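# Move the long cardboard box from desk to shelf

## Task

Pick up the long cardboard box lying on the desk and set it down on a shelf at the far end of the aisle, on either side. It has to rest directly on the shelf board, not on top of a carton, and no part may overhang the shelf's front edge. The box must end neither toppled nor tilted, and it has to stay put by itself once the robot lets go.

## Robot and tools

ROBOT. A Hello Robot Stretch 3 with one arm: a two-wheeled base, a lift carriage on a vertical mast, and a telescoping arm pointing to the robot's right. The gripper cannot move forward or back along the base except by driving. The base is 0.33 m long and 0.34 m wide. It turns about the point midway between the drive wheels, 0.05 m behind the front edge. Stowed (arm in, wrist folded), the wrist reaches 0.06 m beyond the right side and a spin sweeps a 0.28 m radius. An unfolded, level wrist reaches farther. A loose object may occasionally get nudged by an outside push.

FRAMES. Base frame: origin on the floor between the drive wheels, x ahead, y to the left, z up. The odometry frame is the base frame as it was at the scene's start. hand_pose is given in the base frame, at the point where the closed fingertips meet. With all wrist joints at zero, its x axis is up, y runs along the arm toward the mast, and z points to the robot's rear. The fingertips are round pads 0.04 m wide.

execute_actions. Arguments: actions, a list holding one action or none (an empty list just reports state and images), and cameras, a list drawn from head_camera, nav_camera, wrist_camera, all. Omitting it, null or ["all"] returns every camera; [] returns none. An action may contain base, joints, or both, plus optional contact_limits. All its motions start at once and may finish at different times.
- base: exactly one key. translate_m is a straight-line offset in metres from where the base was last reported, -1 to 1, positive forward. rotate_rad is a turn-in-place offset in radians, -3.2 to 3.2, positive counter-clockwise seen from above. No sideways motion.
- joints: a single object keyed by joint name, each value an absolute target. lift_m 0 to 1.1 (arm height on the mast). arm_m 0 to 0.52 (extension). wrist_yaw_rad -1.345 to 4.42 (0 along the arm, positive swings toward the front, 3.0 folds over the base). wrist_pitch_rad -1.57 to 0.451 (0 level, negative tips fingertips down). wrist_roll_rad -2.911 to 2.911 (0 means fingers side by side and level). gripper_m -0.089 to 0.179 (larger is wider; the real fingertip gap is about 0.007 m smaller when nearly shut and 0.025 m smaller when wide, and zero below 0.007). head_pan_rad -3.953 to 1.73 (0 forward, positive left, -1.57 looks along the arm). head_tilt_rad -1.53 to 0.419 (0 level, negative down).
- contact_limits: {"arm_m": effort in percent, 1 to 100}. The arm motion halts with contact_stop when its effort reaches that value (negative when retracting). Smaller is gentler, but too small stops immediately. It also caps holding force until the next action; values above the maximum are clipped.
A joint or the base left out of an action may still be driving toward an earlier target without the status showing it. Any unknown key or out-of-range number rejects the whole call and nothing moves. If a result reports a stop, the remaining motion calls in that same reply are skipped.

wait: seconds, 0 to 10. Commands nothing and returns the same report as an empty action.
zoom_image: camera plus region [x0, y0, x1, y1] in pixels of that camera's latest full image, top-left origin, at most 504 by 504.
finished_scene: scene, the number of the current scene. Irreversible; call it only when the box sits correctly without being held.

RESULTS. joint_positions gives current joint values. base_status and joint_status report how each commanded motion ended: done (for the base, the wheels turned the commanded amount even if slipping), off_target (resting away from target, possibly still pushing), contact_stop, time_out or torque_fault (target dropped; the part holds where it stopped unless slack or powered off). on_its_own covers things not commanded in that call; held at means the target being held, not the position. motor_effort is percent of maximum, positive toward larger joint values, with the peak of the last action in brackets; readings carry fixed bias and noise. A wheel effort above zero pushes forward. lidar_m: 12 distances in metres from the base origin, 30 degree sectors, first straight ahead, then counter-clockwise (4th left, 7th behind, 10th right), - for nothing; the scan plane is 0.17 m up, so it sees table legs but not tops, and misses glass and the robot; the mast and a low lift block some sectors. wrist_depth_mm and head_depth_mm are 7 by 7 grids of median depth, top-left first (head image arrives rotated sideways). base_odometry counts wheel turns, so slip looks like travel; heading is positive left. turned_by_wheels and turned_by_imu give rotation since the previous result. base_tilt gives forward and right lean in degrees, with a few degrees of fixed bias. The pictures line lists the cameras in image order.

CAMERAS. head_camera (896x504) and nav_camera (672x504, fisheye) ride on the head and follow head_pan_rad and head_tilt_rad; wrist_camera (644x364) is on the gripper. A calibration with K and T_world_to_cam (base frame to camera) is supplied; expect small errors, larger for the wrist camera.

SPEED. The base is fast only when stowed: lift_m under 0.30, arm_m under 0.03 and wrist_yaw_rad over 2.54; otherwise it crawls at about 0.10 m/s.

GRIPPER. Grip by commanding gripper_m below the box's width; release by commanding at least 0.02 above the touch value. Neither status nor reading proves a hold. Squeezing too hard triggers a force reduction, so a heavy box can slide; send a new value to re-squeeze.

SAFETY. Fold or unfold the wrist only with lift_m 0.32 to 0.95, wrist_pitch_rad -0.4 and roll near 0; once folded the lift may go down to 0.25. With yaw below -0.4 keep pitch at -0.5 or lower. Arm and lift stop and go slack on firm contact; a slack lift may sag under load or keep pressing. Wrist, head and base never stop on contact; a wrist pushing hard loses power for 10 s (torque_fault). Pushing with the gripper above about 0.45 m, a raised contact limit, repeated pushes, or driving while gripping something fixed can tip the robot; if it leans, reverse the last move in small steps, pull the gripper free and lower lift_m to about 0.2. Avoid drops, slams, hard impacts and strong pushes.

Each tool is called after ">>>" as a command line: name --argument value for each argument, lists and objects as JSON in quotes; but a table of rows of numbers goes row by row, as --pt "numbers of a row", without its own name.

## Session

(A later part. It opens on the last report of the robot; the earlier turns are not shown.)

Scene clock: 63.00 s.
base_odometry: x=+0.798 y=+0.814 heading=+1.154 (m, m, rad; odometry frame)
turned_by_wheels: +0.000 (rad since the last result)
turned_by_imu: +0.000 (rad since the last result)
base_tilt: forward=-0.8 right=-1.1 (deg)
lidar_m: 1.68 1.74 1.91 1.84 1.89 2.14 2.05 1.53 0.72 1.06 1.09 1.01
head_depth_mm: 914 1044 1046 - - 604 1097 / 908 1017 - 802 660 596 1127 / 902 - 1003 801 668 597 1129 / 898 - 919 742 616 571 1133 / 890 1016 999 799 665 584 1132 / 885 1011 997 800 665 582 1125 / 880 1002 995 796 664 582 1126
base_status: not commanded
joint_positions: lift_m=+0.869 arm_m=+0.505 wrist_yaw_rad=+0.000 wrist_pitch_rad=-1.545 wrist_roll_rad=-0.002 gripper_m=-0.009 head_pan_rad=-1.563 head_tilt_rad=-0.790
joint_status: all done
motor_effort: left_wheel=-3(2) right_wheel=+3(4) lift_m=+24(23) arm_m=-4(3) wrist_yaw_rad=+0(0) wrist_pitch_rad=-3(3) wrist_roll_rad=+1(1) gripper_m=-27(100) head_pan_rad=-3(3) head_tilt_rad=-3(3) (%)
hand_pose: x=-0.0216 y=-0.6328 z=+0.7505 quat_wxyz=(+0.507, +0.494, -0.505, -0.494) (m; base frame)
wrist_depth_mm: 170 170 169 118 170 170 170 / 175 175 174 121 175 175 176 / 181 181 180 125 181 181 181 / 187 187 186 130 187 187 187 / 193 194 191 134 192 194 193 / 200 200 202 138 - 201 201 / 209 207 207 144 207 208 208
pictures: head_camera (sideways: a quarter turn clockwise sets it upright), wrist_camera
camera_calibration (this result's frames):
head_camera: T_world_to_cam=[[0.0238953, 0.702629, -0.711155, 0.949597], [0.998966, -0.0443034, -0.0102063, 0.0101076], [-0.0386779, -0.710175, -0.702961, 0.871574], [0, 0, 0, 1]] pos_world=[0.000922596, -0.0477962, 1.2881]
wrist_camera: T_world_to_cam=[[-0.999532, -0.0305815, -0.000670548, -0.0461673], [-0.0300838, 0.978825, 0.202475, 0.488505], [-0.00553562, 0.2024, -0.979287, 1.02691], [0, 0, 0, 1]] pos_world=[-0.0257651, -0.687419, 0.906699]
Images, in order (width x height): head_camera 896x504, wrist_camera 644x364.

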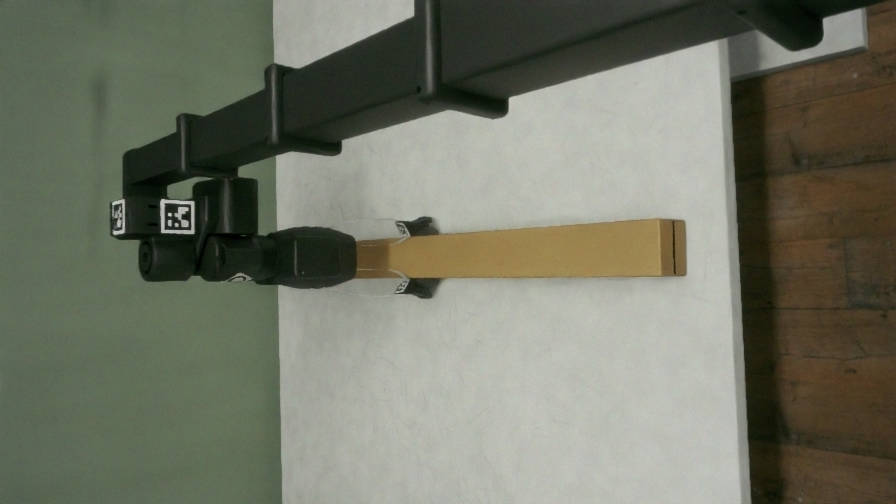

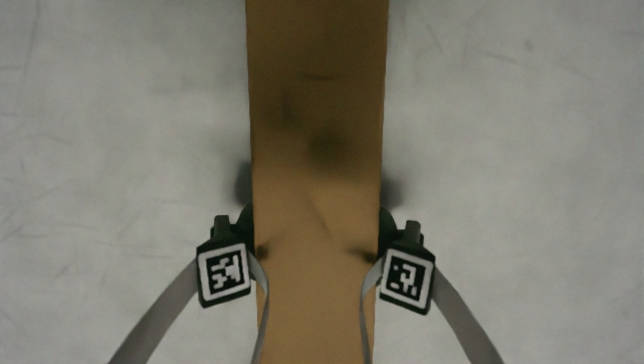

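>>> execute_actions --actions '[{"joints": {"lift_m": 0.91}}]'

Scene clock: 64.63 s.
base_odometry: x=+0.798 y=+0.814 heading=+1.154 (m, m, rad; odometry frame)
turned_by_wheels: +0.000 (rad since the last result)
turned_by_imu: +0.000 (rad since the last result)
base_tilt: forward=-0.8 right=-1.3 (deg)
lidar_m: 1.68 1.74 1.91 1.84 1.90 2.14 2.04 1.54 0.72 1.06 1.09 1.01
head_depth_mm: 913 1038 - - 653 598 1109 / 908 - 935 781 670 597 1132 / 873 1076 1003 801 667 596 1133 / 879 - 934 705 569 584 1128 / 891 1014 1000 800 666 583 1129 / 885 1013 997 799 665 581 1128 / 880 1003 997 799 666 582 1121
base_status: not commanded
joint_positions: lift_m=+0.909 arm_m=+0.505 wrist_yaw_rad=+0.000 wrist_pitch_rad=-1.545 wrist_roll_rad=-0.002 gripper_m=-0.002 head_pan_rad=-1.563 head_tilt_rad=-0.790
joint_status: all done
on_its_own: gripper_m is held at -0.003, not at your -0.010, by its stall guard, which is still easing
motor_effort: left_wheel=-3(2) right_wheel=+4(3) lift_m=+60(66) arm_m=-3(3) wrist_yaw_rad=+0(1) wrist_pitch_rad=-3(2) wrist_roll_rad=+1(1) gripper_m=-24(25) head_pan_rad=-3(3) head_tilt_rad=-4(4) (%)
hand_pose: x=-0.0216 y=-0.6328 z=+0.7914 quat_wxyz=(+0.507, +0.494, -0.505, -0.494) (m; base frame)
wrist_depth_mm: 209 209 208 118 208 208 208 / 215 216 214 121 215 216 214 / 222 223 220 125 223 222 222 / 230 229 227 129 230 229 230 / 237 238 234 134 236 238 237 / 246 247 249 139 - 246 246 / 255 255 253 144 255 256 255
pictures: head_camera (sideways: a quarter turn clockwise sets it upright), nav_camera (sideways: a quarter turn counterclockwise sets it upright), wrist_camera
camera_calibration (this result's frames):
head_camera: T_world_to_cam=[[0.0238952, 0.702629, -0.711155, 0.949597], [0.998966, -0.0443033, -0.0102063, 0.0101076], [-0.0386778, -0.710176, -0.702961, 0.871574], [0, 0, 0, 1]] pos_world=[0.000922602, -0.0477962, 1.2881]
nav_camera: T_world_to_cam=[[0.0541923, -0.696203, 0.715796, -0.889286], [-0.997159, -0.0752906, 0.00226426, 0.0567215], [0.0523164, -0.713885, -0.698306, 0.858203], [0, 0, 0, 1]] pos_world=[0.0598548, -0.00219466, 1.23571]
wrist_camera: T_world_to_cam=[[-0.999532, -0.0305814, -0.000670546, -0.0461399], [-0.0300837, 0.978825, 0.202474, 0.480236], [-0.00553561, 0.2024, -0.979287, 1.0669], [0, 0, 0, 1]] pos_world=[-0.0257651, -0.687419, 0.947539]
Images, in order (width x height): head_camera 896x504, nav_camera 672x504, wrist_camera 644x364.

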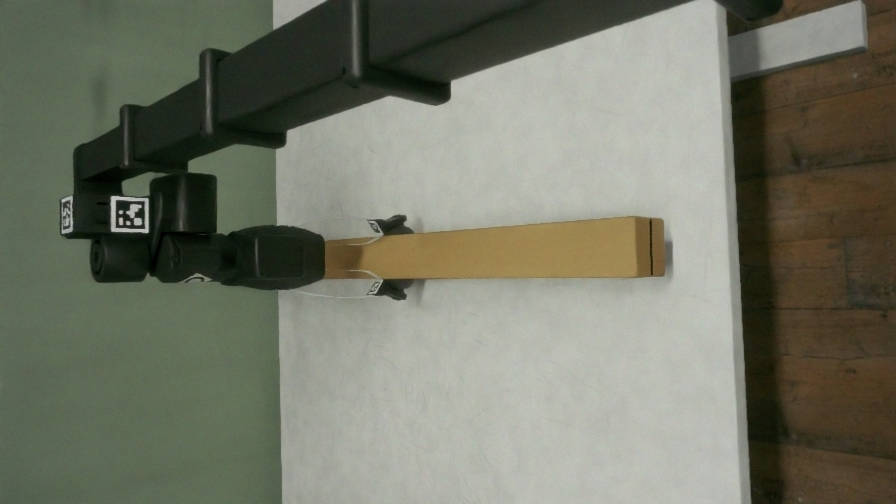

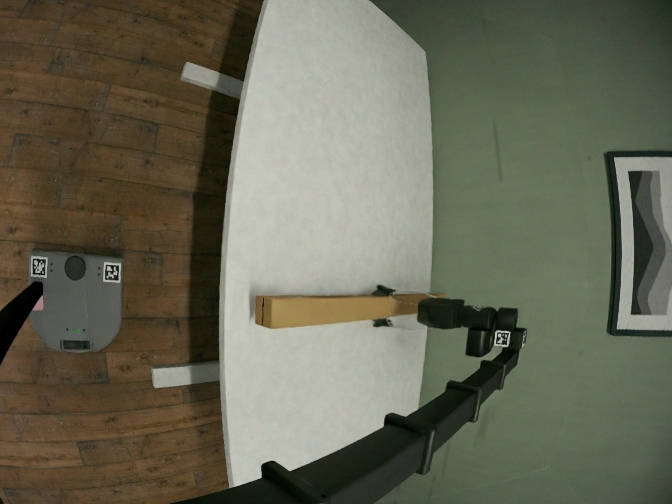

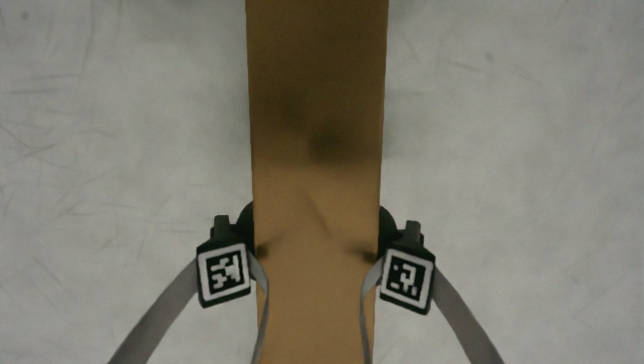

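>>> execute_actions --actions '[{"base": {"translate_m": -0.21}, "joints": {"arm_m": 0.25, "wrist_roll_rad": 1.57, "gripper_m": 0.005, "lift_m": 0.92}}]'

Scene clock: 75.07 s.
base_odometry: x=+0.713 y=+0.622 heading=+1.154 (m, m, rad; odometry frame)
turned_by_wheels: +0.000 (rad since the last result)
turned_by_imu: +0.001 (rad since the last result)
base_tilt: forward=-0.8 right=-1.2 (deg)
lidar_m: 1.89 1.96 1.91 1.85 1.89 1.92 1.84 1.54 0.64 0.66 1.09 1.19
head_depth_mm: 918 1031 - - 623 598 1128 / 912 1000 - 782 572 597 1132 / 907 988 - 760 570 597 1124 / 903 1007 - - 571 595 1132 / 897 1023 1001 777 568 595 1129 / 888 1012 997 797 565 581 1130 / 883 1008 993 799 561 581 1129
base_status: done
joint_positions: lift_m=+0.919 arm_m=+0.250 wrist_yaw_rad=+0.000 wrist_pitch_rad=-1.545 wrist_roll_rad=+1.567 gripper_m=+0.006 head_pan_rad=-1.563 head_tilt_rad=-0.790
joint_status: all done
motor_effort: left_wheel=-2(6) right_wheel=+3(2) lift_m=+60(61) arm_m=-3(3) wrist_yaw_rad=+0(0) wrist_pitch_rad=-3(3) wrist_roll_rad=+2(5) gripper_m=-21(21) head_pan_rad=-3(3) head_tilt_rad=-3(4) (%)
hand_pose: x=-0.0215 y=-0.3775 z=+0.8013 quat_wxyz=(+0.002, +0.001, -0.716, -0.698) (m; base frame)
wrist_depth_mm: 219 219 218 118 218 907 912 / 226 225 224 122 225 - 952 / 234 233 231 126 231 - 985 / 243 240 239 130 240 - - / 251 249 246 134 246 - - / 260 258 260 139 254 - - / 269 269 266 144 267 - -
pictures: head_camera (sideways: a quarter turn clockwise sets it upright), nav_camera (sideways: a quarter turn counterclockwise sets it upright), wrist_camera
camera_calibration (this result's frames):
head_camera: T_world_to_cam=[[0.0238955, 0.702629, -0.711155, 0.949597], [0.998966, -0.0443037, -0.0102063, 0.0101076], [-0.038678, -0.710175, -0.702961, 0.871574], [0, 0, 0, 1]] pos_world=[0.000922584, -0.0477962, 1.2881]
nav_camera: T_world_to_cam=[[0.054192, -0.696203, 0.715796, -0.889286], [-0.997159, -0.0752903, 0.00226425, 0.0567215], [0.0523161, -0.713885, -0.698306, 0.858203], [0, 0, 0, 1]] pos_world=[0.0598548, -0.00219466, 1.23571]
wrist_camera: T_world_to_cam=[[-0.0329278, 0.9991, -0.0267546, 0.392182], [0.973656, 0.0381095, 0.224813, -0.123034], [0.225631, -0.0186472, -0.974034, 0.942352], [0, 0, 0, 1]] pos_world=[-0.079917, -0.369568, 0.956035]
Images, in order (width x height): head_camera 896x504, nav_camera 672x504, wrist_camera 644x364.

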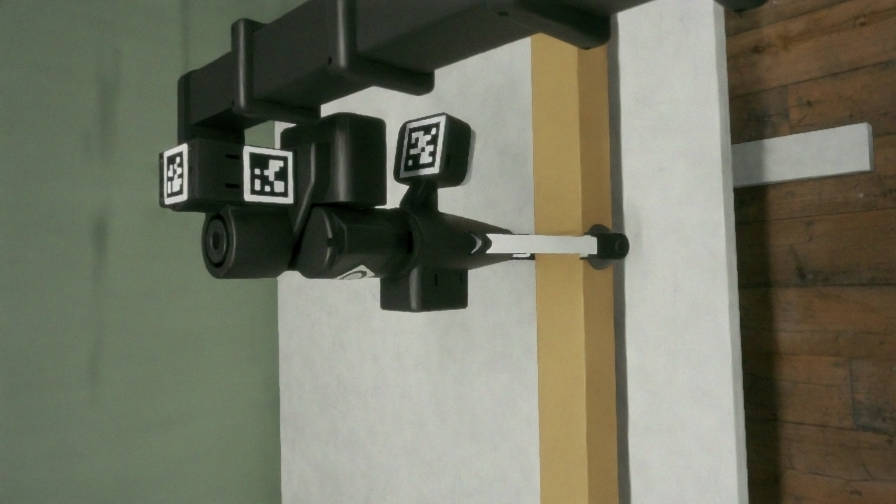

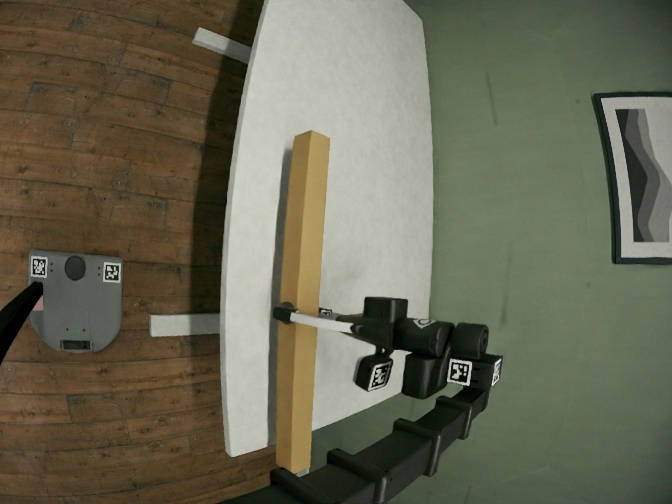

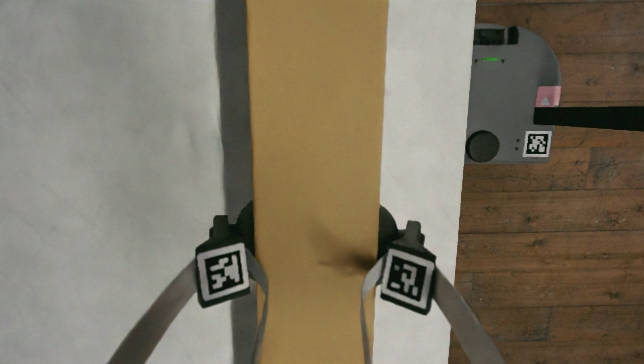

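Now rotate left 90° while retracting, and look forward.

>>> execute_actions --actions '[{"base": {"rotate_rad": 1.571}, "joints": {"arm_m": 0.02, "head_pan_rad": 0.0, "head_tilt_rad": -0.35}}]'

Scene clock: 79.47 s.
base_odometry: x=+0.713 y=+0.622 heading=+2.724 (m, m, rad; odometry frame)
turned_by_wheels: +1.571 (rad since the last result)
turned_by_imu: +1.561 (rad since the last result)
base_tilt: forward=-0.9 right=-1.2 (deg)
lidar_m: 1.84 1.89 1.92 1.83 1.55 0.64 0.65 1.10 1.19 1.89 1.95 1.92
head_depth_mm: 1588 1693 1826 2988 2179 1780 1419 / 1567 1673 1782 1914 2066 1783 1422 / 1837 1693 1810 1942 2090 1779 1425 / 3103 3265 3462 3454 2426 1791 1422 / 3111 3299 3480 3635 2439 1792 1432 / 2300 2400 2051 1904 2008 1802 1433 / 1512 1595 1699 1819 1970 1814 1435
base_status: done
joint_positions: lift_m=+0.919 arm_m=+0.020 wrist_yaw_rad=+0.000 wrist_pitch_rad=-1.545 wrist_roll_rad=+1.567 gripper_m=+0.006 head_pan_rad=-0.007 head_tilt_rad=-0.359
joint_status: all done
motor_effort: left_wheel=-2(10) right_wheel=+3(5) lift_m=+60(60) arm_m=-4(4) wrist_yaw_rad=-1(1) wrist_pitch_rad=-2(3) wrist_roll_rad=+2(2) gripper_m=-21(21) head_pan_rad=+3(36) head_tilt_rad=+4(25) (%)
hand_pose: x=-0.0215 y=-0.1475 z=+0.8013 quat_wxyz=(+0.002, +0.001, -0.716, -0.698) (m; base frame)
wrist_depth_mm: 938 920 919 118 907 916 931 / 954 971 954 122 - 937 950 / 992 978 988 126 - 994 - / - - - 130 - - 1000 / - - - 134 - - - / - - - 139 - - - / - - - 144 - - -
pictures: head_camera (sideways: a quarter turn clockwise sets it upright), nav_camera (sideways: a quarter turn counterclockwise sets it upright), wrist_camera
camera_calibration (this result's frames):
head_camera: T_world_to_cam=[[-0.340899, 0.0316465, -0.939567, 1.24966], [0.058471, 0.998212, 0.012407, -0.0135961], [0.93828, -0.0507079, -0.34214, 0.396163], [0, 0, 0, 1]] pos_world=[0.0550914, -0.00588702, 1.30985]
nav_camera: T_world_to_cam=[[0.334214, 0.0465368, 0.941348, -1.18511], [0.0535183, -0.998106, 0.0303417, 0.0137494], [0.940977, 0.0402387, -0.336071, 0.381488], [0, 0, 0, 1]] pos_world=[0.036373, 0.0535239, 1.24339]
wrist_camera: T_world_to_cam=[[-0.0328518, 0.999102, -0.0267552, 0.162397], [0.973659, 0.0380356, 0.224815, -0.131811], [0.225631, -0.0186648, -0.974034, 0.946637], [0, 0, 0, 1]] pos_world=[-0.0799167, -0.139569, 0.956035]
Images, in order (width x height): head_camera 896x504, nav_camera 672x504, wrist_camera 644x364.

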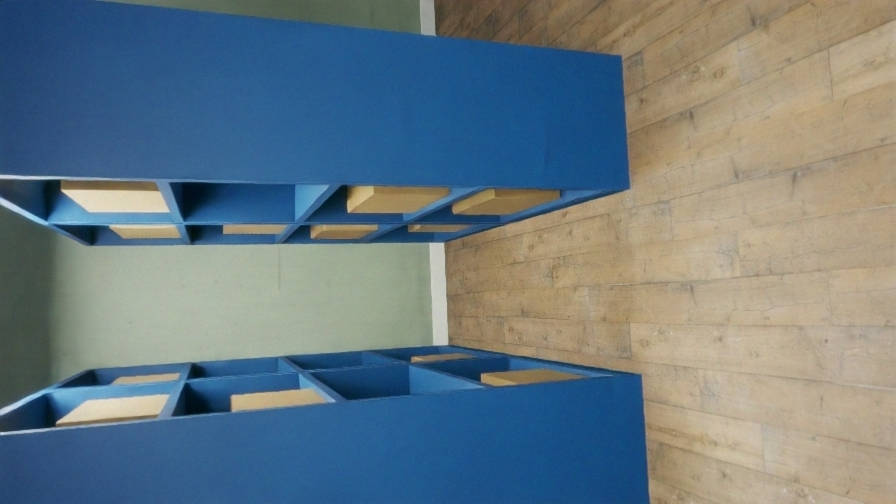

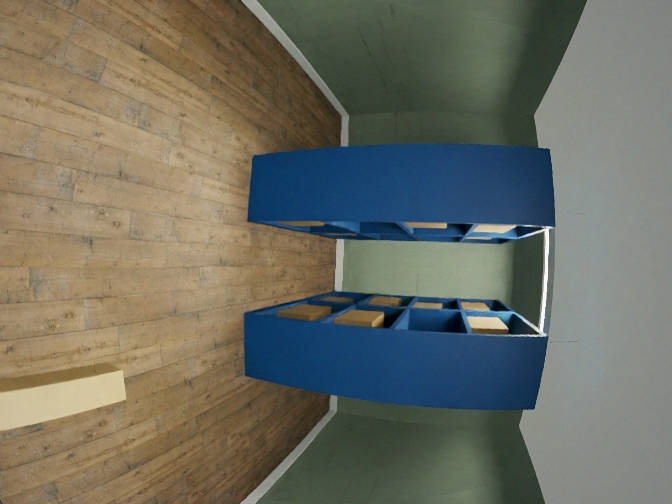

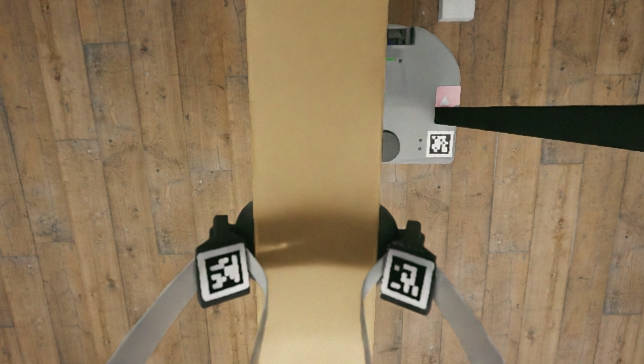

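>>> zoom_image --camera "head_camera" --region '[150, 150, 654, 440]'

Region (150, 150, 654, 440) of head_camera's 896x504 image, scaled by 1.000; it fills the top 290 rows of this view, and the rest is white.

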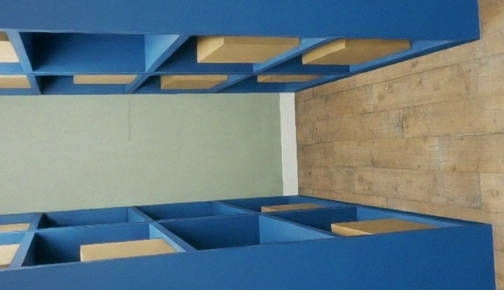

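>>> execute_actions --actions '[{"base": {"translate_m": 0.5}, "joints": {"arm_m": 0.22}}]' --cameras '[]'

>>> execute_actions --actions '[{"base": {"rotate_rad": -3.16}, "joints": {"wrist_yaw_rad": 3.14, "lift_m": 0.5, "head_pan_rad": -1.57, "head_tilt_rad": -1.1}}]'

Scene clock: 97.33 s.
base_odometry: x=+0.255 y=+0.825 heading=+2.724 (m, m, rad; odometry frame)
turned_by_wheels: +0.000 (rad since the last result)
turned_by_imu: +0.002 (rad since the last result)
base_tilt: forward=-0.9 right=-1.2 (deg)
lidar_m: 1.36 1.37 1.94 1.85 1.90 1.63 1.12 1.50 1.96 1.88 1.97 1.39
head_depth_mm: 1142 1215 1293 1399 1509 1610 1416 / 1142 1204 1292 1383 1486 1616 1421 / 1655 2028 2099 1872 1976 1736 1426 / 2686 2857 3040 3197 2411 1799 1425 / 2696 2856 3036 3204 2415 1799 1436 / 2484 2256 2112 2207 1886 1645 1431 / 1308 1175 1241 1320 1411 1527 1435
base_status: done
joint_positions: lift_m=+0.919 arm_m=+0.220 wrist_yaw_rad=+0.000 wrist_pitch_rad=-1.545 wrist_roll_rad=+1.568 gripper_m=+0.006 head_pan_rad=-0.007 head_tilt_rad=-0.359
joint_status: all done
motor_effort: left_wheel=-3(3) right_wheel=+3(5) lift_m=+60(60) arm_m=+5(5) wrist_yaw_rad=-1(1) wrist_pitch_rad=-3(3) wrist_roll_rad=+2(2) gripper_m=-21(21) head_pan_rad=+3(4) head_tilt_rad=+4(3) (%)
hand_pose: x=-0.0215 y=-0.3467 z=+0.8013 quat_wxyz=(+0.002, +0.001, -0.716, -0.698) (m; base frame)
wrist_depth_mm: 932 914 910 118 903 908 914 / 943 950 941 122 123 - 948 / 976 976 984 125 - - 991 / - - - 130 - - - / - - - 134 - - - / - - - 139 - - - / - - - 144 - - -
pictures: none
No camera images: the call's "cameras" was empty. Leave "cameras" out to get every camera's image.

Scene clock: 103.27 s.
base_odometry: x=+0.255 y=+0.825 heading=-0.436 (m, m, rad; odometry frame)
turned_by_wheels: -3.160 (rad since the last result)
turned_by_imu: -3.139 (rad since the last result)
base_tilt: forward=-0.9 right=-1.2 (deg)
lidar_m: 1.12 1.50 1.96 1.88 1.95 1.39 1.36 1.37 1.94 1.85 1.91 1.63
head_depth_mm: 1831 1836 1615 1441 1280 1197 1106 / 1837 1843 1613 1435 1261 1186 1098 / 1811 1836 1608 1455 1258 - - / 1802 1811 1603 1478 1254 1209 - / 1787 1814 1596 1445 1258 1176 1082 / 1773 1806 1580 1426 1257 1174 1076 / 1760 1791 1585 1421 1244 1170 1082
base_status: done
joint_positions: lift_m=+0.501 arm_m=+0.220 wrist_yaw_rad=+3.138 wrist_pitch_rad=-1.545 wrist_roll_rad=+1.569 gripper_m=+0.006 head_pan_rad=-1.563 head_tilt_rad=-1.086
joint_status: all done
motor_effort: left_wheel=+3(9) right_wheel=+0(5) lift_m=+24(51) arm_m=+4(4) wrist_yaw_rad=+1(1) wrist_pitch_rad=-3(3) wrist_roll_rad=+1(2) gripper_m=-20(20) head_pan_rad=-2(36) head_tilt_rad=-5(31) (%)
hand_pose: x=-0.0213 y=-0.3825 z=+0.3825 quat_wxyz=(+0.698, +0.716, -0.001, +0.000) (m; base frame)
wrist_depth_mm: 514 506 502 118 507 504 503 / 519 522 521 122 518 519 517 / - - 535 126 542 536 533 / - - 559 130 556 559 551 / - - 569 135 573 583 580 / - - 605 140 583 594 595 / 632 621 620 144 627 624 623
pictures: head_camera (sideways: a quarter turn clockwise sets it upright), nav_camera (sideways: a quarter turn counterclockwise sets it upright), wrist_camera
camera_calibration (this result's frames):
head_camera: T_world_to_cam=[[0.0224756, 0.87961, -0.475165, 0.642143], [0.998929, -0.0389805, -0.0249096, 0.0292431], [-0.0404329, -0.474096, -0.879544, 1.10117], [0, 0, 0, 1]] pos_world=[0.000879256, -0.041635, 1.27438]
nav_camera: T_world_to_cam=[[0.0556238, -0.874786, 0.481306, -0.583782], [-0.99717, -0.0730872, -0.0175965, 0.0825751], [0.0505705, -0.478965, -0.876376, 1.08974], [0, 0, 0, 1]] pos_world=[0.0597051, 0.0172965, 1.23745]
wrist_camera: T_world_to_cam=[[0.0264364, -0.999292, -0.0267665, -0.3771], [-0.97387, -0.0317871, 0.224871, -0.0971534], [-0.225563, 0.0201223, -0.974021, 0.539434], [0, 0, 0, 1]] pos_world=[0.0370307, -0.390776, 0.537173]
Images, in order (width x height): head_camera 896x504, nav_camera 672x504, wrist_camera 644x364.

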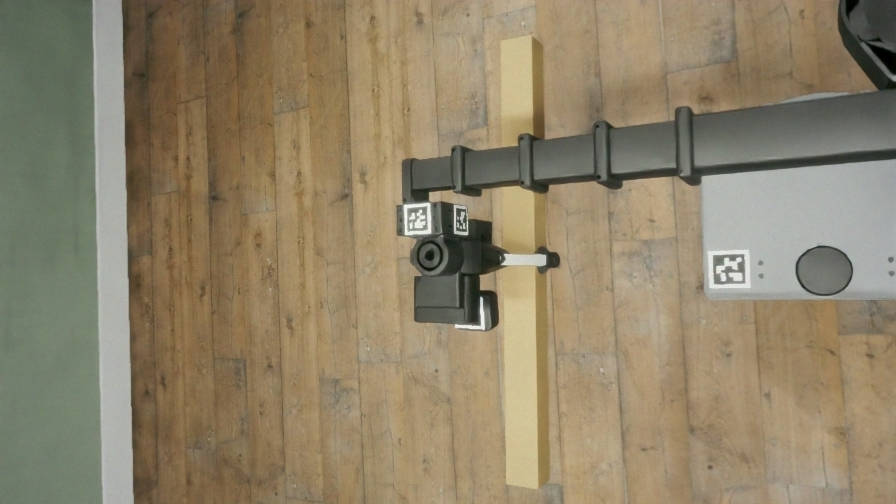

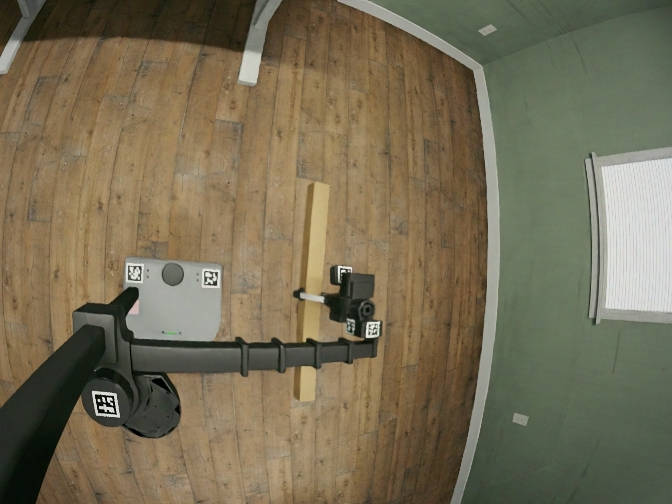

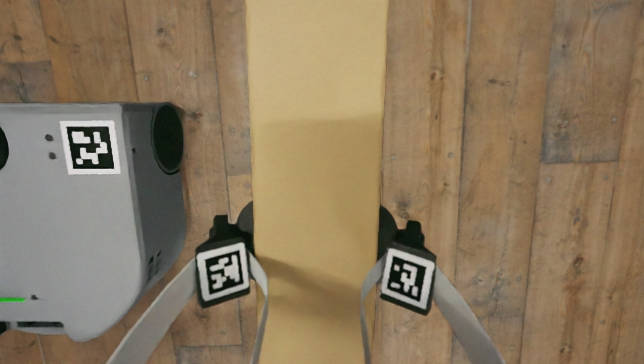

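>>> execute_actions --actions '[{"base": {"translate_m": -0.2}, "joints": {"arm_m": 0.01, "lift_m": 0.29, "head_pan_rad": -3.14, "head_tilt_rad": -0.5}}]'

Scene clock: 107.83 s.
base_odometry: x=+0.074 y=+0.909 heading=-0.435 (m, m, rad; odometry frame)
turned_by_wheels: +0.000 (rad since the last result)
turned_by_imu: +0.000 (rad since the last result)
base_tilt: forward=-0.8 right=-1.3 (deg)
lidar_m: 1.32 1.65 1.97 1.87 1.96 1.19 1.18 0.23 0.17 0.16 0.17 0.24
head_depth_mm: 959 1049 1147 1274 1431 1543 1285 / 1146 1069 1167 1285 1414 1523 1280 / 1731 1844 1928 1929 1826 1556 1283 / 2499 2725 2939 2702 1980 1553 1281 / 2475 2704 2977 2689 1962 1560 1288 / 2424 2491 2012 2131 1767 1513 1288 / 1632 1211 1136 1216 1347 1479 1294
base_status: done
joint_positions: lift_m=+0.297 arm_m=+0.011 wrist_yaw_rad=+3.139 wrist_pitch_rad=-1.552 wrist_roll_rad=+1.569 gripper_m=+0.006 head_pan_rad=-3.133 head_tilt_rad=-0.506
joint_status: lift_m contact_stop (moved -0.204 of -0.211); the others done
on_its_own: lift_m is slack since a contact_stop, until your next command for it (your +0.290 is given up)
motor_effort: left_wheel=+2(14) right_wheel=+0(5) lift_m=+41(40) arm_m=-9(9) wrist_yaw_rad=+0(1) wrist_pitch_rad=+1(4) wrist_roll_rad=+0(0) gripper_m=-27(27) head_pan_rad=-3(36) head_tilt_rad=+1(28) (%)
hand_pose: x=-0.0213 y=-0.1754 z=+0.1790 quat_wxyz=(+0.701, +0.714, -0.001, +0.000) (m; base frame)
wrist_depth_mm: 310 312 312 116 310 313 312 / 321 319 321 119 318 322 325 / - - - 123 328 334 335 / - - - 127 341 347 346 / - - - 131 351 358 358 / - - - 136 139 372 370 / - - - 141 380 383 386
pictures: head_camera (sideways: a quarter turn clockwise sets it upright), nav_camera (sideways: a quarter turn counterclockwise sets it upright), wrist_camera
camera_calibration (this result's frames):
head_camera: T_world_to_cam=[[0.474731, -0.0252137, -0.87977, 1.16666], [-0.0442091, -0.999011, 0.00477554, -0.00303277], [-0.87902, 0.0366267, -0.475376, 0.580629], [0, 0, 0, 1]] pos_world=[-0.0435999, 0.00511958, 1.30242]
nav_camera: T_world_to_cam=[[-0.467168, -0.0528591, 0.882587, -1.10355], [-0.0728021, 0.997121, 0.0211833, 0.0264481], [-0.881166, -0.0543581, -0.469671, 0.566458], [0, 0, 0, 1]] pos_world=[-0.0144721, -0.0539128, 1.23946]
wrist_camera: T_world_to_cam=[[0.0273769, -0.999415, -0.0204856, -0.176742], [-0.973835, -0.03129, 0.22509, -0.0447567], [-0.225599, 0.0137873, -0.974123, 0.335995], [0, 0, 0, 1]] pos_world=[0.0370533, -0.182671, 0.333754]
Images, in order (width x height): head_camera 896x504, nav_camera 672x504, wrist_camera 644x364.

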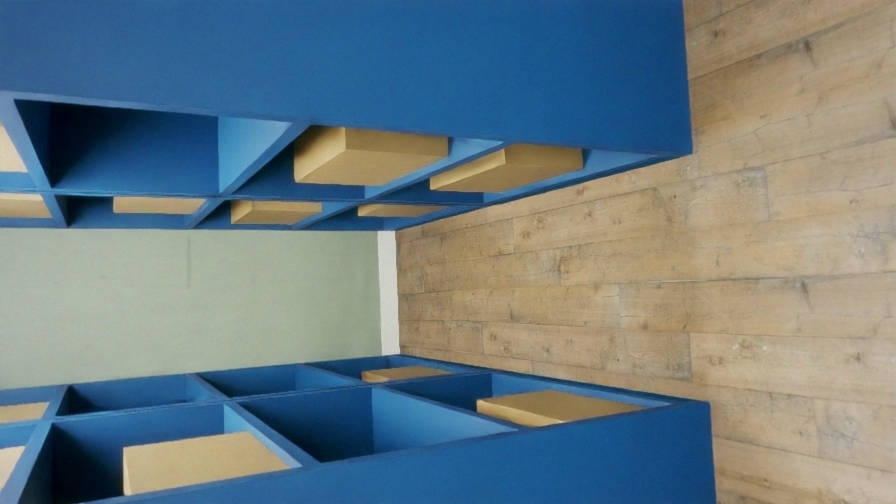

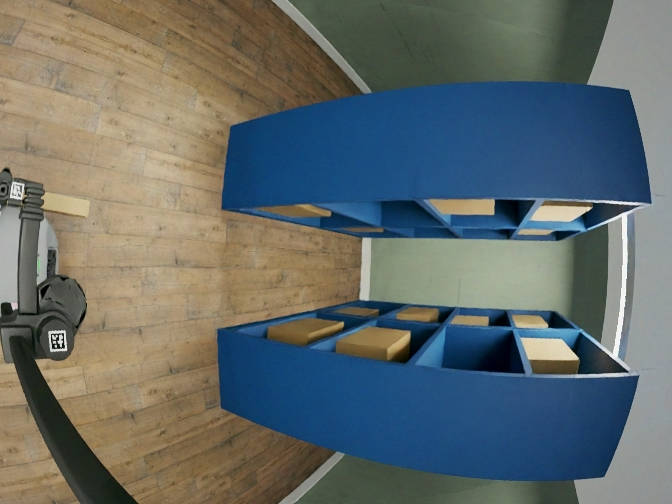

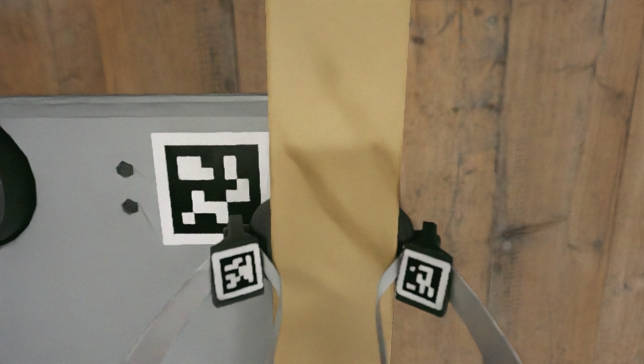

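>>> execute_actions --actions '[{"joints": {"arm_m": 0.026, "lift_m": 0.299}}]' --cameras '["wrist_camera"]'

Scene clock: 110.40 s.
base_odometry: x=+0.074 y=+0.909 heading=-0.435 (m, m, rad; odometry frame)
turned_by_wheels: +0.000 (rad since the last result)
turned_by_imu: +0.000 (rad since the last result)
base_tilt: forward=-0.8 right=-1.2 (deg)
lidar_m: 1.32 1.65 1.97 1.87 1.95 1.19 1.18 0.24 0.17 0.17 0.18 0.24
head_depth_mm: 958 1044 1148 1270 1434 1534 1284 / 1147 1066 1163 1285 1419 1518 1288 / 1739 1829 1946 1922 1833 1546 1281 / 2491 2711 2975 2671 1973 1556 1279 / 2504 2695 2948 2690 1967 1564 1282 / 2388 2472 2025 2131 1770 1511 1283 / 1631 1205 1136 1217 1348 1475 1280
base_status: not commanded
joint_positions: lift_m=+0.298 arm_m=+0.026 wrist_yaw_rad=+3.139 wrist_pitch_rad=-1.547 wrist_roll_rad=+1.569 gripper_m=+0.006 head_pan_rad=-3.133 head_tilt_rad=-0.506
joint_status: all done
motor_effort: left_wheel=+1(1) right_wheel=+0(0) lift_m=+58(59) arm_m=+5(7) wrist_yaw_rad=+0(0) wrist_pitch_rad=-1(2) wrist_roll_rad=+1(1) gripper_m=-21(27) head_pan_rad=-3(3) head_tilt_rad=+3(2) (%)
hand_pose: x=-0.0213 y=-0.1889 z=+0.1804 quat_wxyz=(+0.699, +0.715, -0.001, +0.000) (m; base frame)
wrist_depth_mm: 316 314 311 116 311 312 311 / 323 322 319 120 320 322 320 / - - 122 124 331 331 331 / - - 127 128 344 343 342 / - - 131 132 353 356 357 / - - - 137 365 368 368 / - - - 142 385 385 381
pictures: wrist_camera
camera_calibration (this result's frames):
wrist_camera: T_world_to_cam=[[0.0274828, -0.999314, -0.0248372, -0.189404], [-0.973835, -0.0323728, 0.22494, -0.0456697], [-0.225589, 0.0180054, -0.974056, 0.338345], [0, 0, 0, 1]] pos_world=[0.0370577, -0.196845, 0.335136]
Images, in order (width x height): wrist_camera 644x364.

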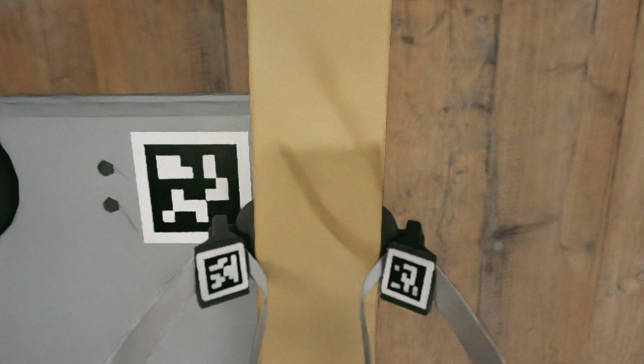

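>>> execute_actions --actions '[{"base": {"translate_m": -1.0}, "joints": {"head_tilt_rad": -0.9}}]' --cameras '["head_camera", "nav_camera"]'

Scene clock: 118.57 s.
base_odometry: x=-0.833 y=+1.331 heading=-0.435 (m, m, rad; odometry frame)
turned_by_wheels: +0.000 (rad since the last result)
turned_by_imu: -0.002 (rad since the last result)
base_tilt: forward=-0.8 right=-1.1 (deg)
lidar_m: 2.31 2.51 1.95 0.63 0.49 0.56 1.05 0.24 0.17 0.17 0.18 0.24
head_depth_mm: 759 871 790 767 819 771 884 / 945 1055 1033 1041 1109 1179 1061 / 1483 1535 1654 1573 1388 1267 - / 1772 2054 1968 1640 1411 1263 - / 1761 2045 1966 1642 1410 1232 1143 / 1748 2008 1901 1613 1410 1239 963 / 1653 1476 1256 1436 1277 1160 1061
base_status: done
joint_positions: lift_m=+0.298 arm_m=+0.026 wrist_yaw_rad=+3.139 wrist_pitch_rad=-1.547 wrist_roll_rad=+1.569 gripper_m=+0.006 head_pan_rad=-3.133 head_tilt_rad=-0.889
joint_status: all done
motor_effort: left_wheel=+2(9) right_wheel=+0(4) lift_m=+58(59) arm_m=+5(5) wrist_yaw_rad=+0(1) wrist_pitch_rad=-1(1) wrist_roll_rad=+0(0) gripper_m=-20(21) head_pan_rad=-3(3) head_tilt_rad=-4(24) (%)
hand_pose: x=-0.0213 y=-0.1889 z=+0.1804 quat_wxyz=(+0.699, +0.715, -0.001, +0.000) (m; base frame)
wrist_depth_mm: 314 313 312 116 311 311 311 / 324 322 320 120 321 323 322 / - - 122 124 331 331 332 / - - 126 128 344 344 345 / - - 131 132 354 355 354 / - - - 137 352 326 320 / - - - 142 379 254 249
pictures: head_camera (sideways: a quarter turn clockwise sets it upright), nav_camera (sideways: a quarter turn counterclockwise sets it upright)
camera_calibration (this result's frames):
head_camera: T_world_to_cam=[[0.769645, -0.0227369, -0.638067, 0.849808], [-0.0421946, -0.998992, -0.0152976, 0.0230853], [-0.637076, 0.0386967, -0.769829, 0.962184], [0, 0, 0, 1]] pos_world=[-0.0400928, 0.0051507, 1.2833]
nav_camera: T_world_to_cam=[[-0.763642, -0.0553493, 0.643263, -0.789779], [-0.0760226, 0.997096, -0.00445461, 0.0598497], [-0.641148, -0.0523042, -0.765632, 0.949991], [0, 0, 0, 1]] pos_world=[0.0105264, -0.053701, 1.23565]
Images, in order (width x height): head_camera 896x504, nav_camera 672x504.

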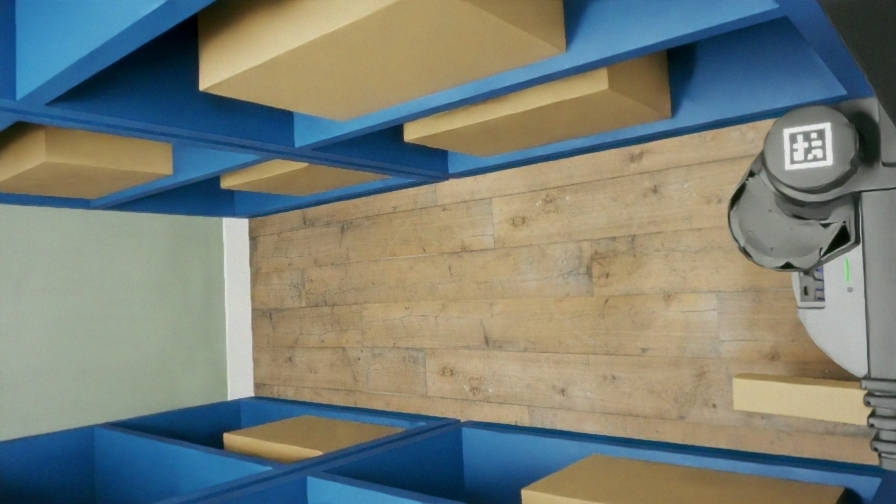

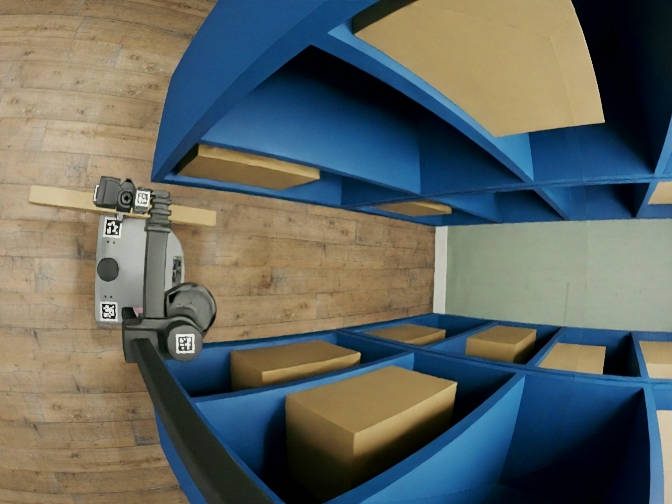

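>>> execute_actions --actions '[{"base": {"rotate_rad": 0.025}}]' --cameras '[]'

>>> execute_actions --actions '[{"base": {"translate_m": -1.0}, "joints": {"head_pan_rad": -2.2, "head_tilt_rad": -0.9}}]' --cameras '["head_camera", "nav_camera"]'

Scene clock: 124.73 s.
base_odometry: x=-0.833 y=+1.331 heading=-0.410 (m, m, rad; odometry frame)
turned_by_wheels: +0.025 (rad since the last result)
turned_by_imu: +0.025 (rad since the last result)
base_tilt: forward=-0.9 right=-1.2 (deg)
lidar_m: 2.31 2.50 1.93 0.57 0.46 0.56 1.09 0.23 0.17 0.17 0.18 0.24
head_depth_mm: 794 900 793 798 818 1113 1061 / 1014 1087 1132 1153 1155 1181 1055 / 1681 1937 1825 1580 1417 1262 - / 1777 2062 1957 1647 1418 1264 - / 1764 2046 1959 1642 1423 1241 1148 / 1713 1986 1830 1590 1401 1237 965 / 1673 1379 1163 1438 1146 1127 1038
base_status: done
joint_positions: lift_m=+0.298 arm_m=+0.026 wrist_yaw_rad=+3.139 wrist_pitch_rad=-1.547 wrist_roll_rad=+1.569 gripper_m=+0.006 head_pan_rad=-3.133 head_tilt_rad=-0.889
joint_status: not commanded
motor_effort: left_wheel=-1(9) right_wheel=+2(5) lift_m=+58(58) arm_m=+4(5) wrist_yaw_rad=+0(0) wrist_pitch_rad=-2(2) wrist_roll_rad=+1(1) gripper_m=-21(21) head_pan_rad=-3(3) head_tilt_rad=-4(4) (%)
hand_pose: x=-0.0213 y=-0.1888 z=+0.1804 quat_wxyz=(+0.699, +0.715, -0.001, +0.000) (m; base frame)
wrist_depth_mm: 314 315 310 116 309 313 310 / 323 322 319 120 322 321 320 / - - 122 124 333 333 333 / - - 127 127 345 346 344 / - - 131 132 351 356 354 / - - - 137 363 343 340 / - - - 142 381 267 265
pictures: none
No camera images: the call's "cameras" was empty. Leave "cameras" out to get every camera's image.

Scene clock: 129.73 s.
base_odometry: x=-1.749 y=+1.730 heading=-0.410 (m, m, rad; odometry frame)
turned_by_wheels: +0.000 (rad since the last result)
turned_by_imu: -0.002 (rad since the last result)
base_tilt: forward=-0.9 right=-1.2 (deg)
lidar_m: 3.29 0.43 0.31 0.28 0.29 0.42 1.01 0.23 0.17 0.17 0.18 0.24
head_depth_mm: 758 635 1128 1358 1417 1248 1123 / 753 587 1162 1015 1369 1247 1126 / 749 564 1129 968 1105 1239 1138 / 746 563 1064 965 882 1188 - / 744 562 477 962 826 1045 1041 / 720 559 450 941 659 832 1054 / 693 558 393 440 552 710 1051
base_status: done
joint_positions: lift_m=+0.298 arm_m=+0.026 wrist_yaw_rad=+3.139 wrist_pitch_rad=-1.547 wrist_roll_rad=+1.569 gripper_m=+0.006 head_pan_rad=-2.207 head_tilt_rad=-0.890
joint_status: all done
motor_effort: left_wheel=-2(13) right_wheel=+2(3) lift_m=+58(58) arm_m=+5(4) wrist_yaw_rad=+0(0) wrist_pitch_rad=-2(2) wrist_roll_rad=+0(1) gripper_m=-21(21) head_pan_rad=+3(36) head_tilt_rad=-4(3) (%)
hand_pose: x=-0.0213 y=-0.1888 z=+0.1804 quat_wxyz=(+0.699, +0.715, -0.001, +0.000) (m; base frame)
wrist_depth_mm: 315 312 311 116 310 245 240 / 323 323 319 120 318 250 248 / - - 122 124 332 258 255 / - - 127 128 342 261 246 / - - 131 132 353 276 174 / - - - 137 357 256 166 / - - - 142 381 282 183
pictures: head_camera (sideways: a quarter turn clockwise sets it upright), nav_camera (sideways: a quarter turn counterclockwise sets it upright)
camera_calibration (this result's frames):
head_camera: T_world_to_cam=[[0.480721, 0.60173, -0.637831, 0.851264], [0.773218, -0.633955, -0.0153131, 0.0181314], [-0.413571, -0.485822, -0.770024, 0.961074], [0, 0, 0, 1]] pos_world=[-0.0257682, -0.033826, 1.28329]
nav_camera: T_world_to_cam=[[-0.414695, -0.643849, 0.643029, -0.791603], [-0.842728, 0.538321, -0.00447528, 0.0645535], [-0.343275, -0.543755, -0.765829, 0.948429], [0, 0, 0, 1]] pos_world=[0.0516987, -0.0287109, 1.23565]
Images, in order (width x height): head_camera 896x504, nav_camera 672x504.

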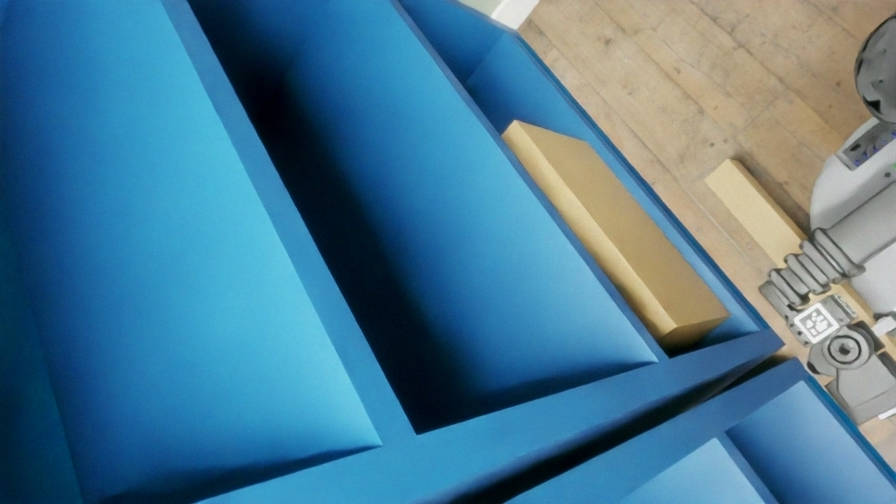

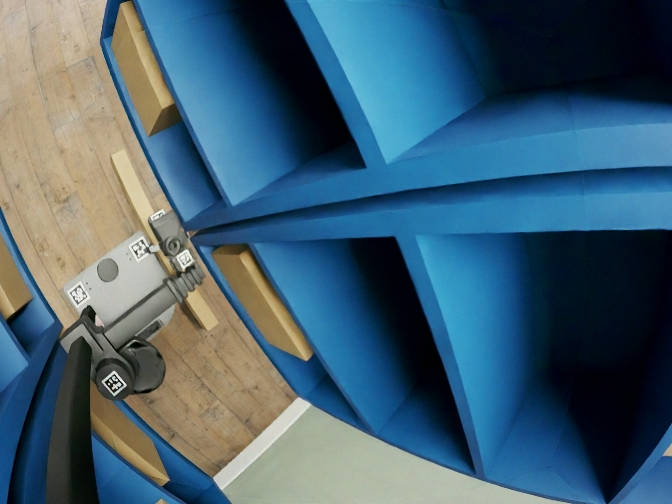

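>>> execute_actions --actions '[{"base": {"translate_m": -0.51}, "joints": {"lift_m": 0.70, "head_pan_rad": -1.57, "head_tilt_rad": -1.0}}]'

Scene clock: 144.23 s.
base_odometry: x=-2.217 y=+1.934 heading=-0.411 (m, m, rad; odometry frame)
turned_by_wheels: +0.000 (rad since the last result)
turned_by_imu: +0.000 (rad since the last result)
base_tilt: forward=-0.8 right=-1.2 (deg)
lidar_m: 1.32 0.42 0.30 0.29 0.30 0.52 0.50 0.52 0.37 0.36 0.37 0.51
head_depth_mm: 588 477 432 899 835 1140 - / 585 477 431 897 817 - - / 583 475 429 894 817 647 - / 579 473 427 894 813 644 - / 577 471 424 891 811 642 1091 / 574 469 419 888 811 1010 1079 / 572 467 414 884 809 980 1083
base_status: done
joint_positions: lift_m=+0.699 arm_m=+0.026 wrist_yaw_rad=+3.139 wrist_pitch_rad=-1.547 wrist_roll_rad=+1.569 gripper_m=+0.006 head_pan_rad=-1.577 head_tilt_rad=-0.987
joint_status: all done
motor_effort: left_wheel=-1(11) right_wheel=+2(0) lift_m=+59(61) arm_m=+5(5) wrist_yaw_rad=+0(1) wrist_pitch_rad=-2(2) wrist_roll_rad=+0(0) gripper_m=-21(21) head_pan_rad=+3(34) head_tilt_rad=-4(11) (%)
hand_pose: x=-0.0213 y=-0.1888 z=+0.5814 quat_wxyz=(+0.699, +0.715, -0.001, +0.000) (m; base frame)
wrist_depth_mm: 610 701 692 116 465 365 188 / 628 724 721 120 470 374 192 / 626 - 122 124 533 385 198 / 607 - 126 128 541 397 205 / 716 758 131 132 709 414 213 / 739 815 841 137 729 724 221 / 766 762 827 142 750 250 228
pictures: head_camera (sideways: a quarter turn clockwise sets it upright), nav_camera (sideways: a quarter turn counterclockwise sets it upright), wrist_camera
camera_calibration (this result's frames):
head_camera: T_world_to_cam=[[0.0341317, 0.827966, -0.559738, 0.752243], [0.998294, -0.0547938, -0.0201772, 0.0230887], [-0.0473762, -0.558094, -0.828424, 1.03477], [0, 0, 0, 1]] pos_world=[0.000298742, -0.0440686, 1.27875]
nav_camera: T_world_to_cam=[[0.0440294, -0.823619, 0.565432, -0.693302], [-0.99808, -0.0609392, -0.011046, 0.0740544], [0.0435546, -0.56386, -0.824721, 1.02264], [0, 0, 0, 1]] pos_world=[0.0598973, 0.0101221, 1.23622]
wrist_camera: T_world_to_cam=[[0.0274839, -0.999305, -0.025175, -0.179174], [-0.973835, -0.0324499, 0.224928, -0.135864], [-0.225588, 0.0183344, -0.97405, 0.728949], [0, 0, 0, 1]] pos_world=[0.0370578, -0.196823, 0.736082]
Images, in order (width x height): head_camera 896x504, nav_camera 672x504, wrist_camera 644x364.

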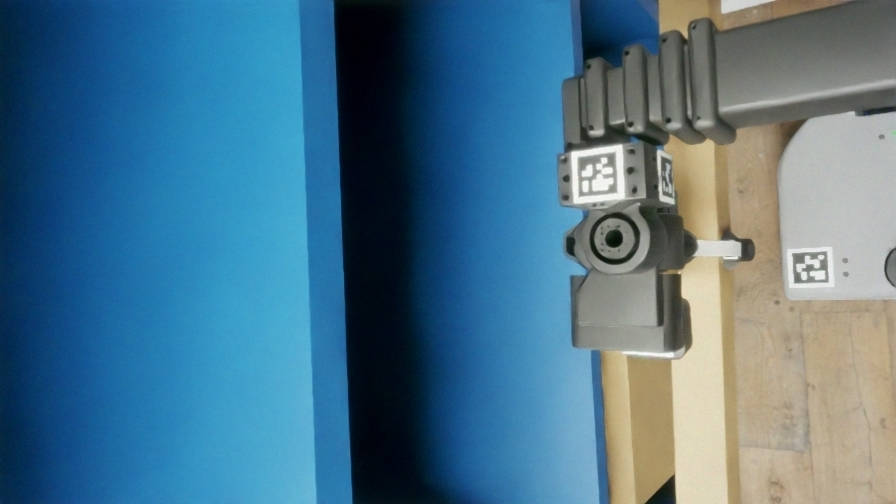

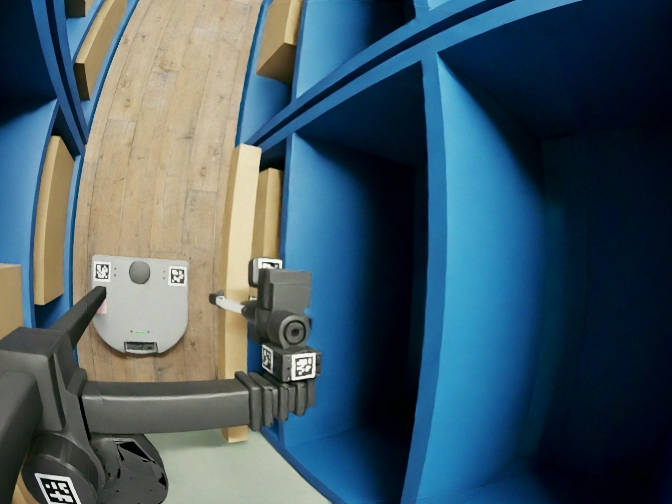

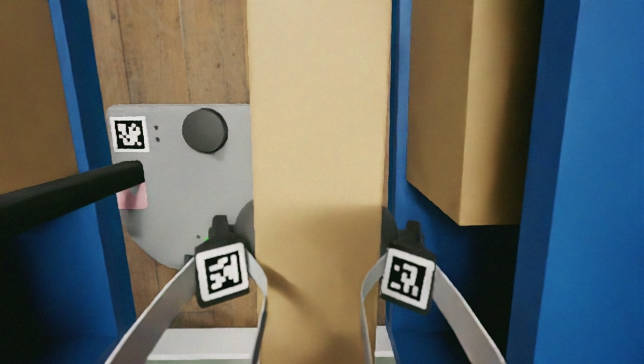

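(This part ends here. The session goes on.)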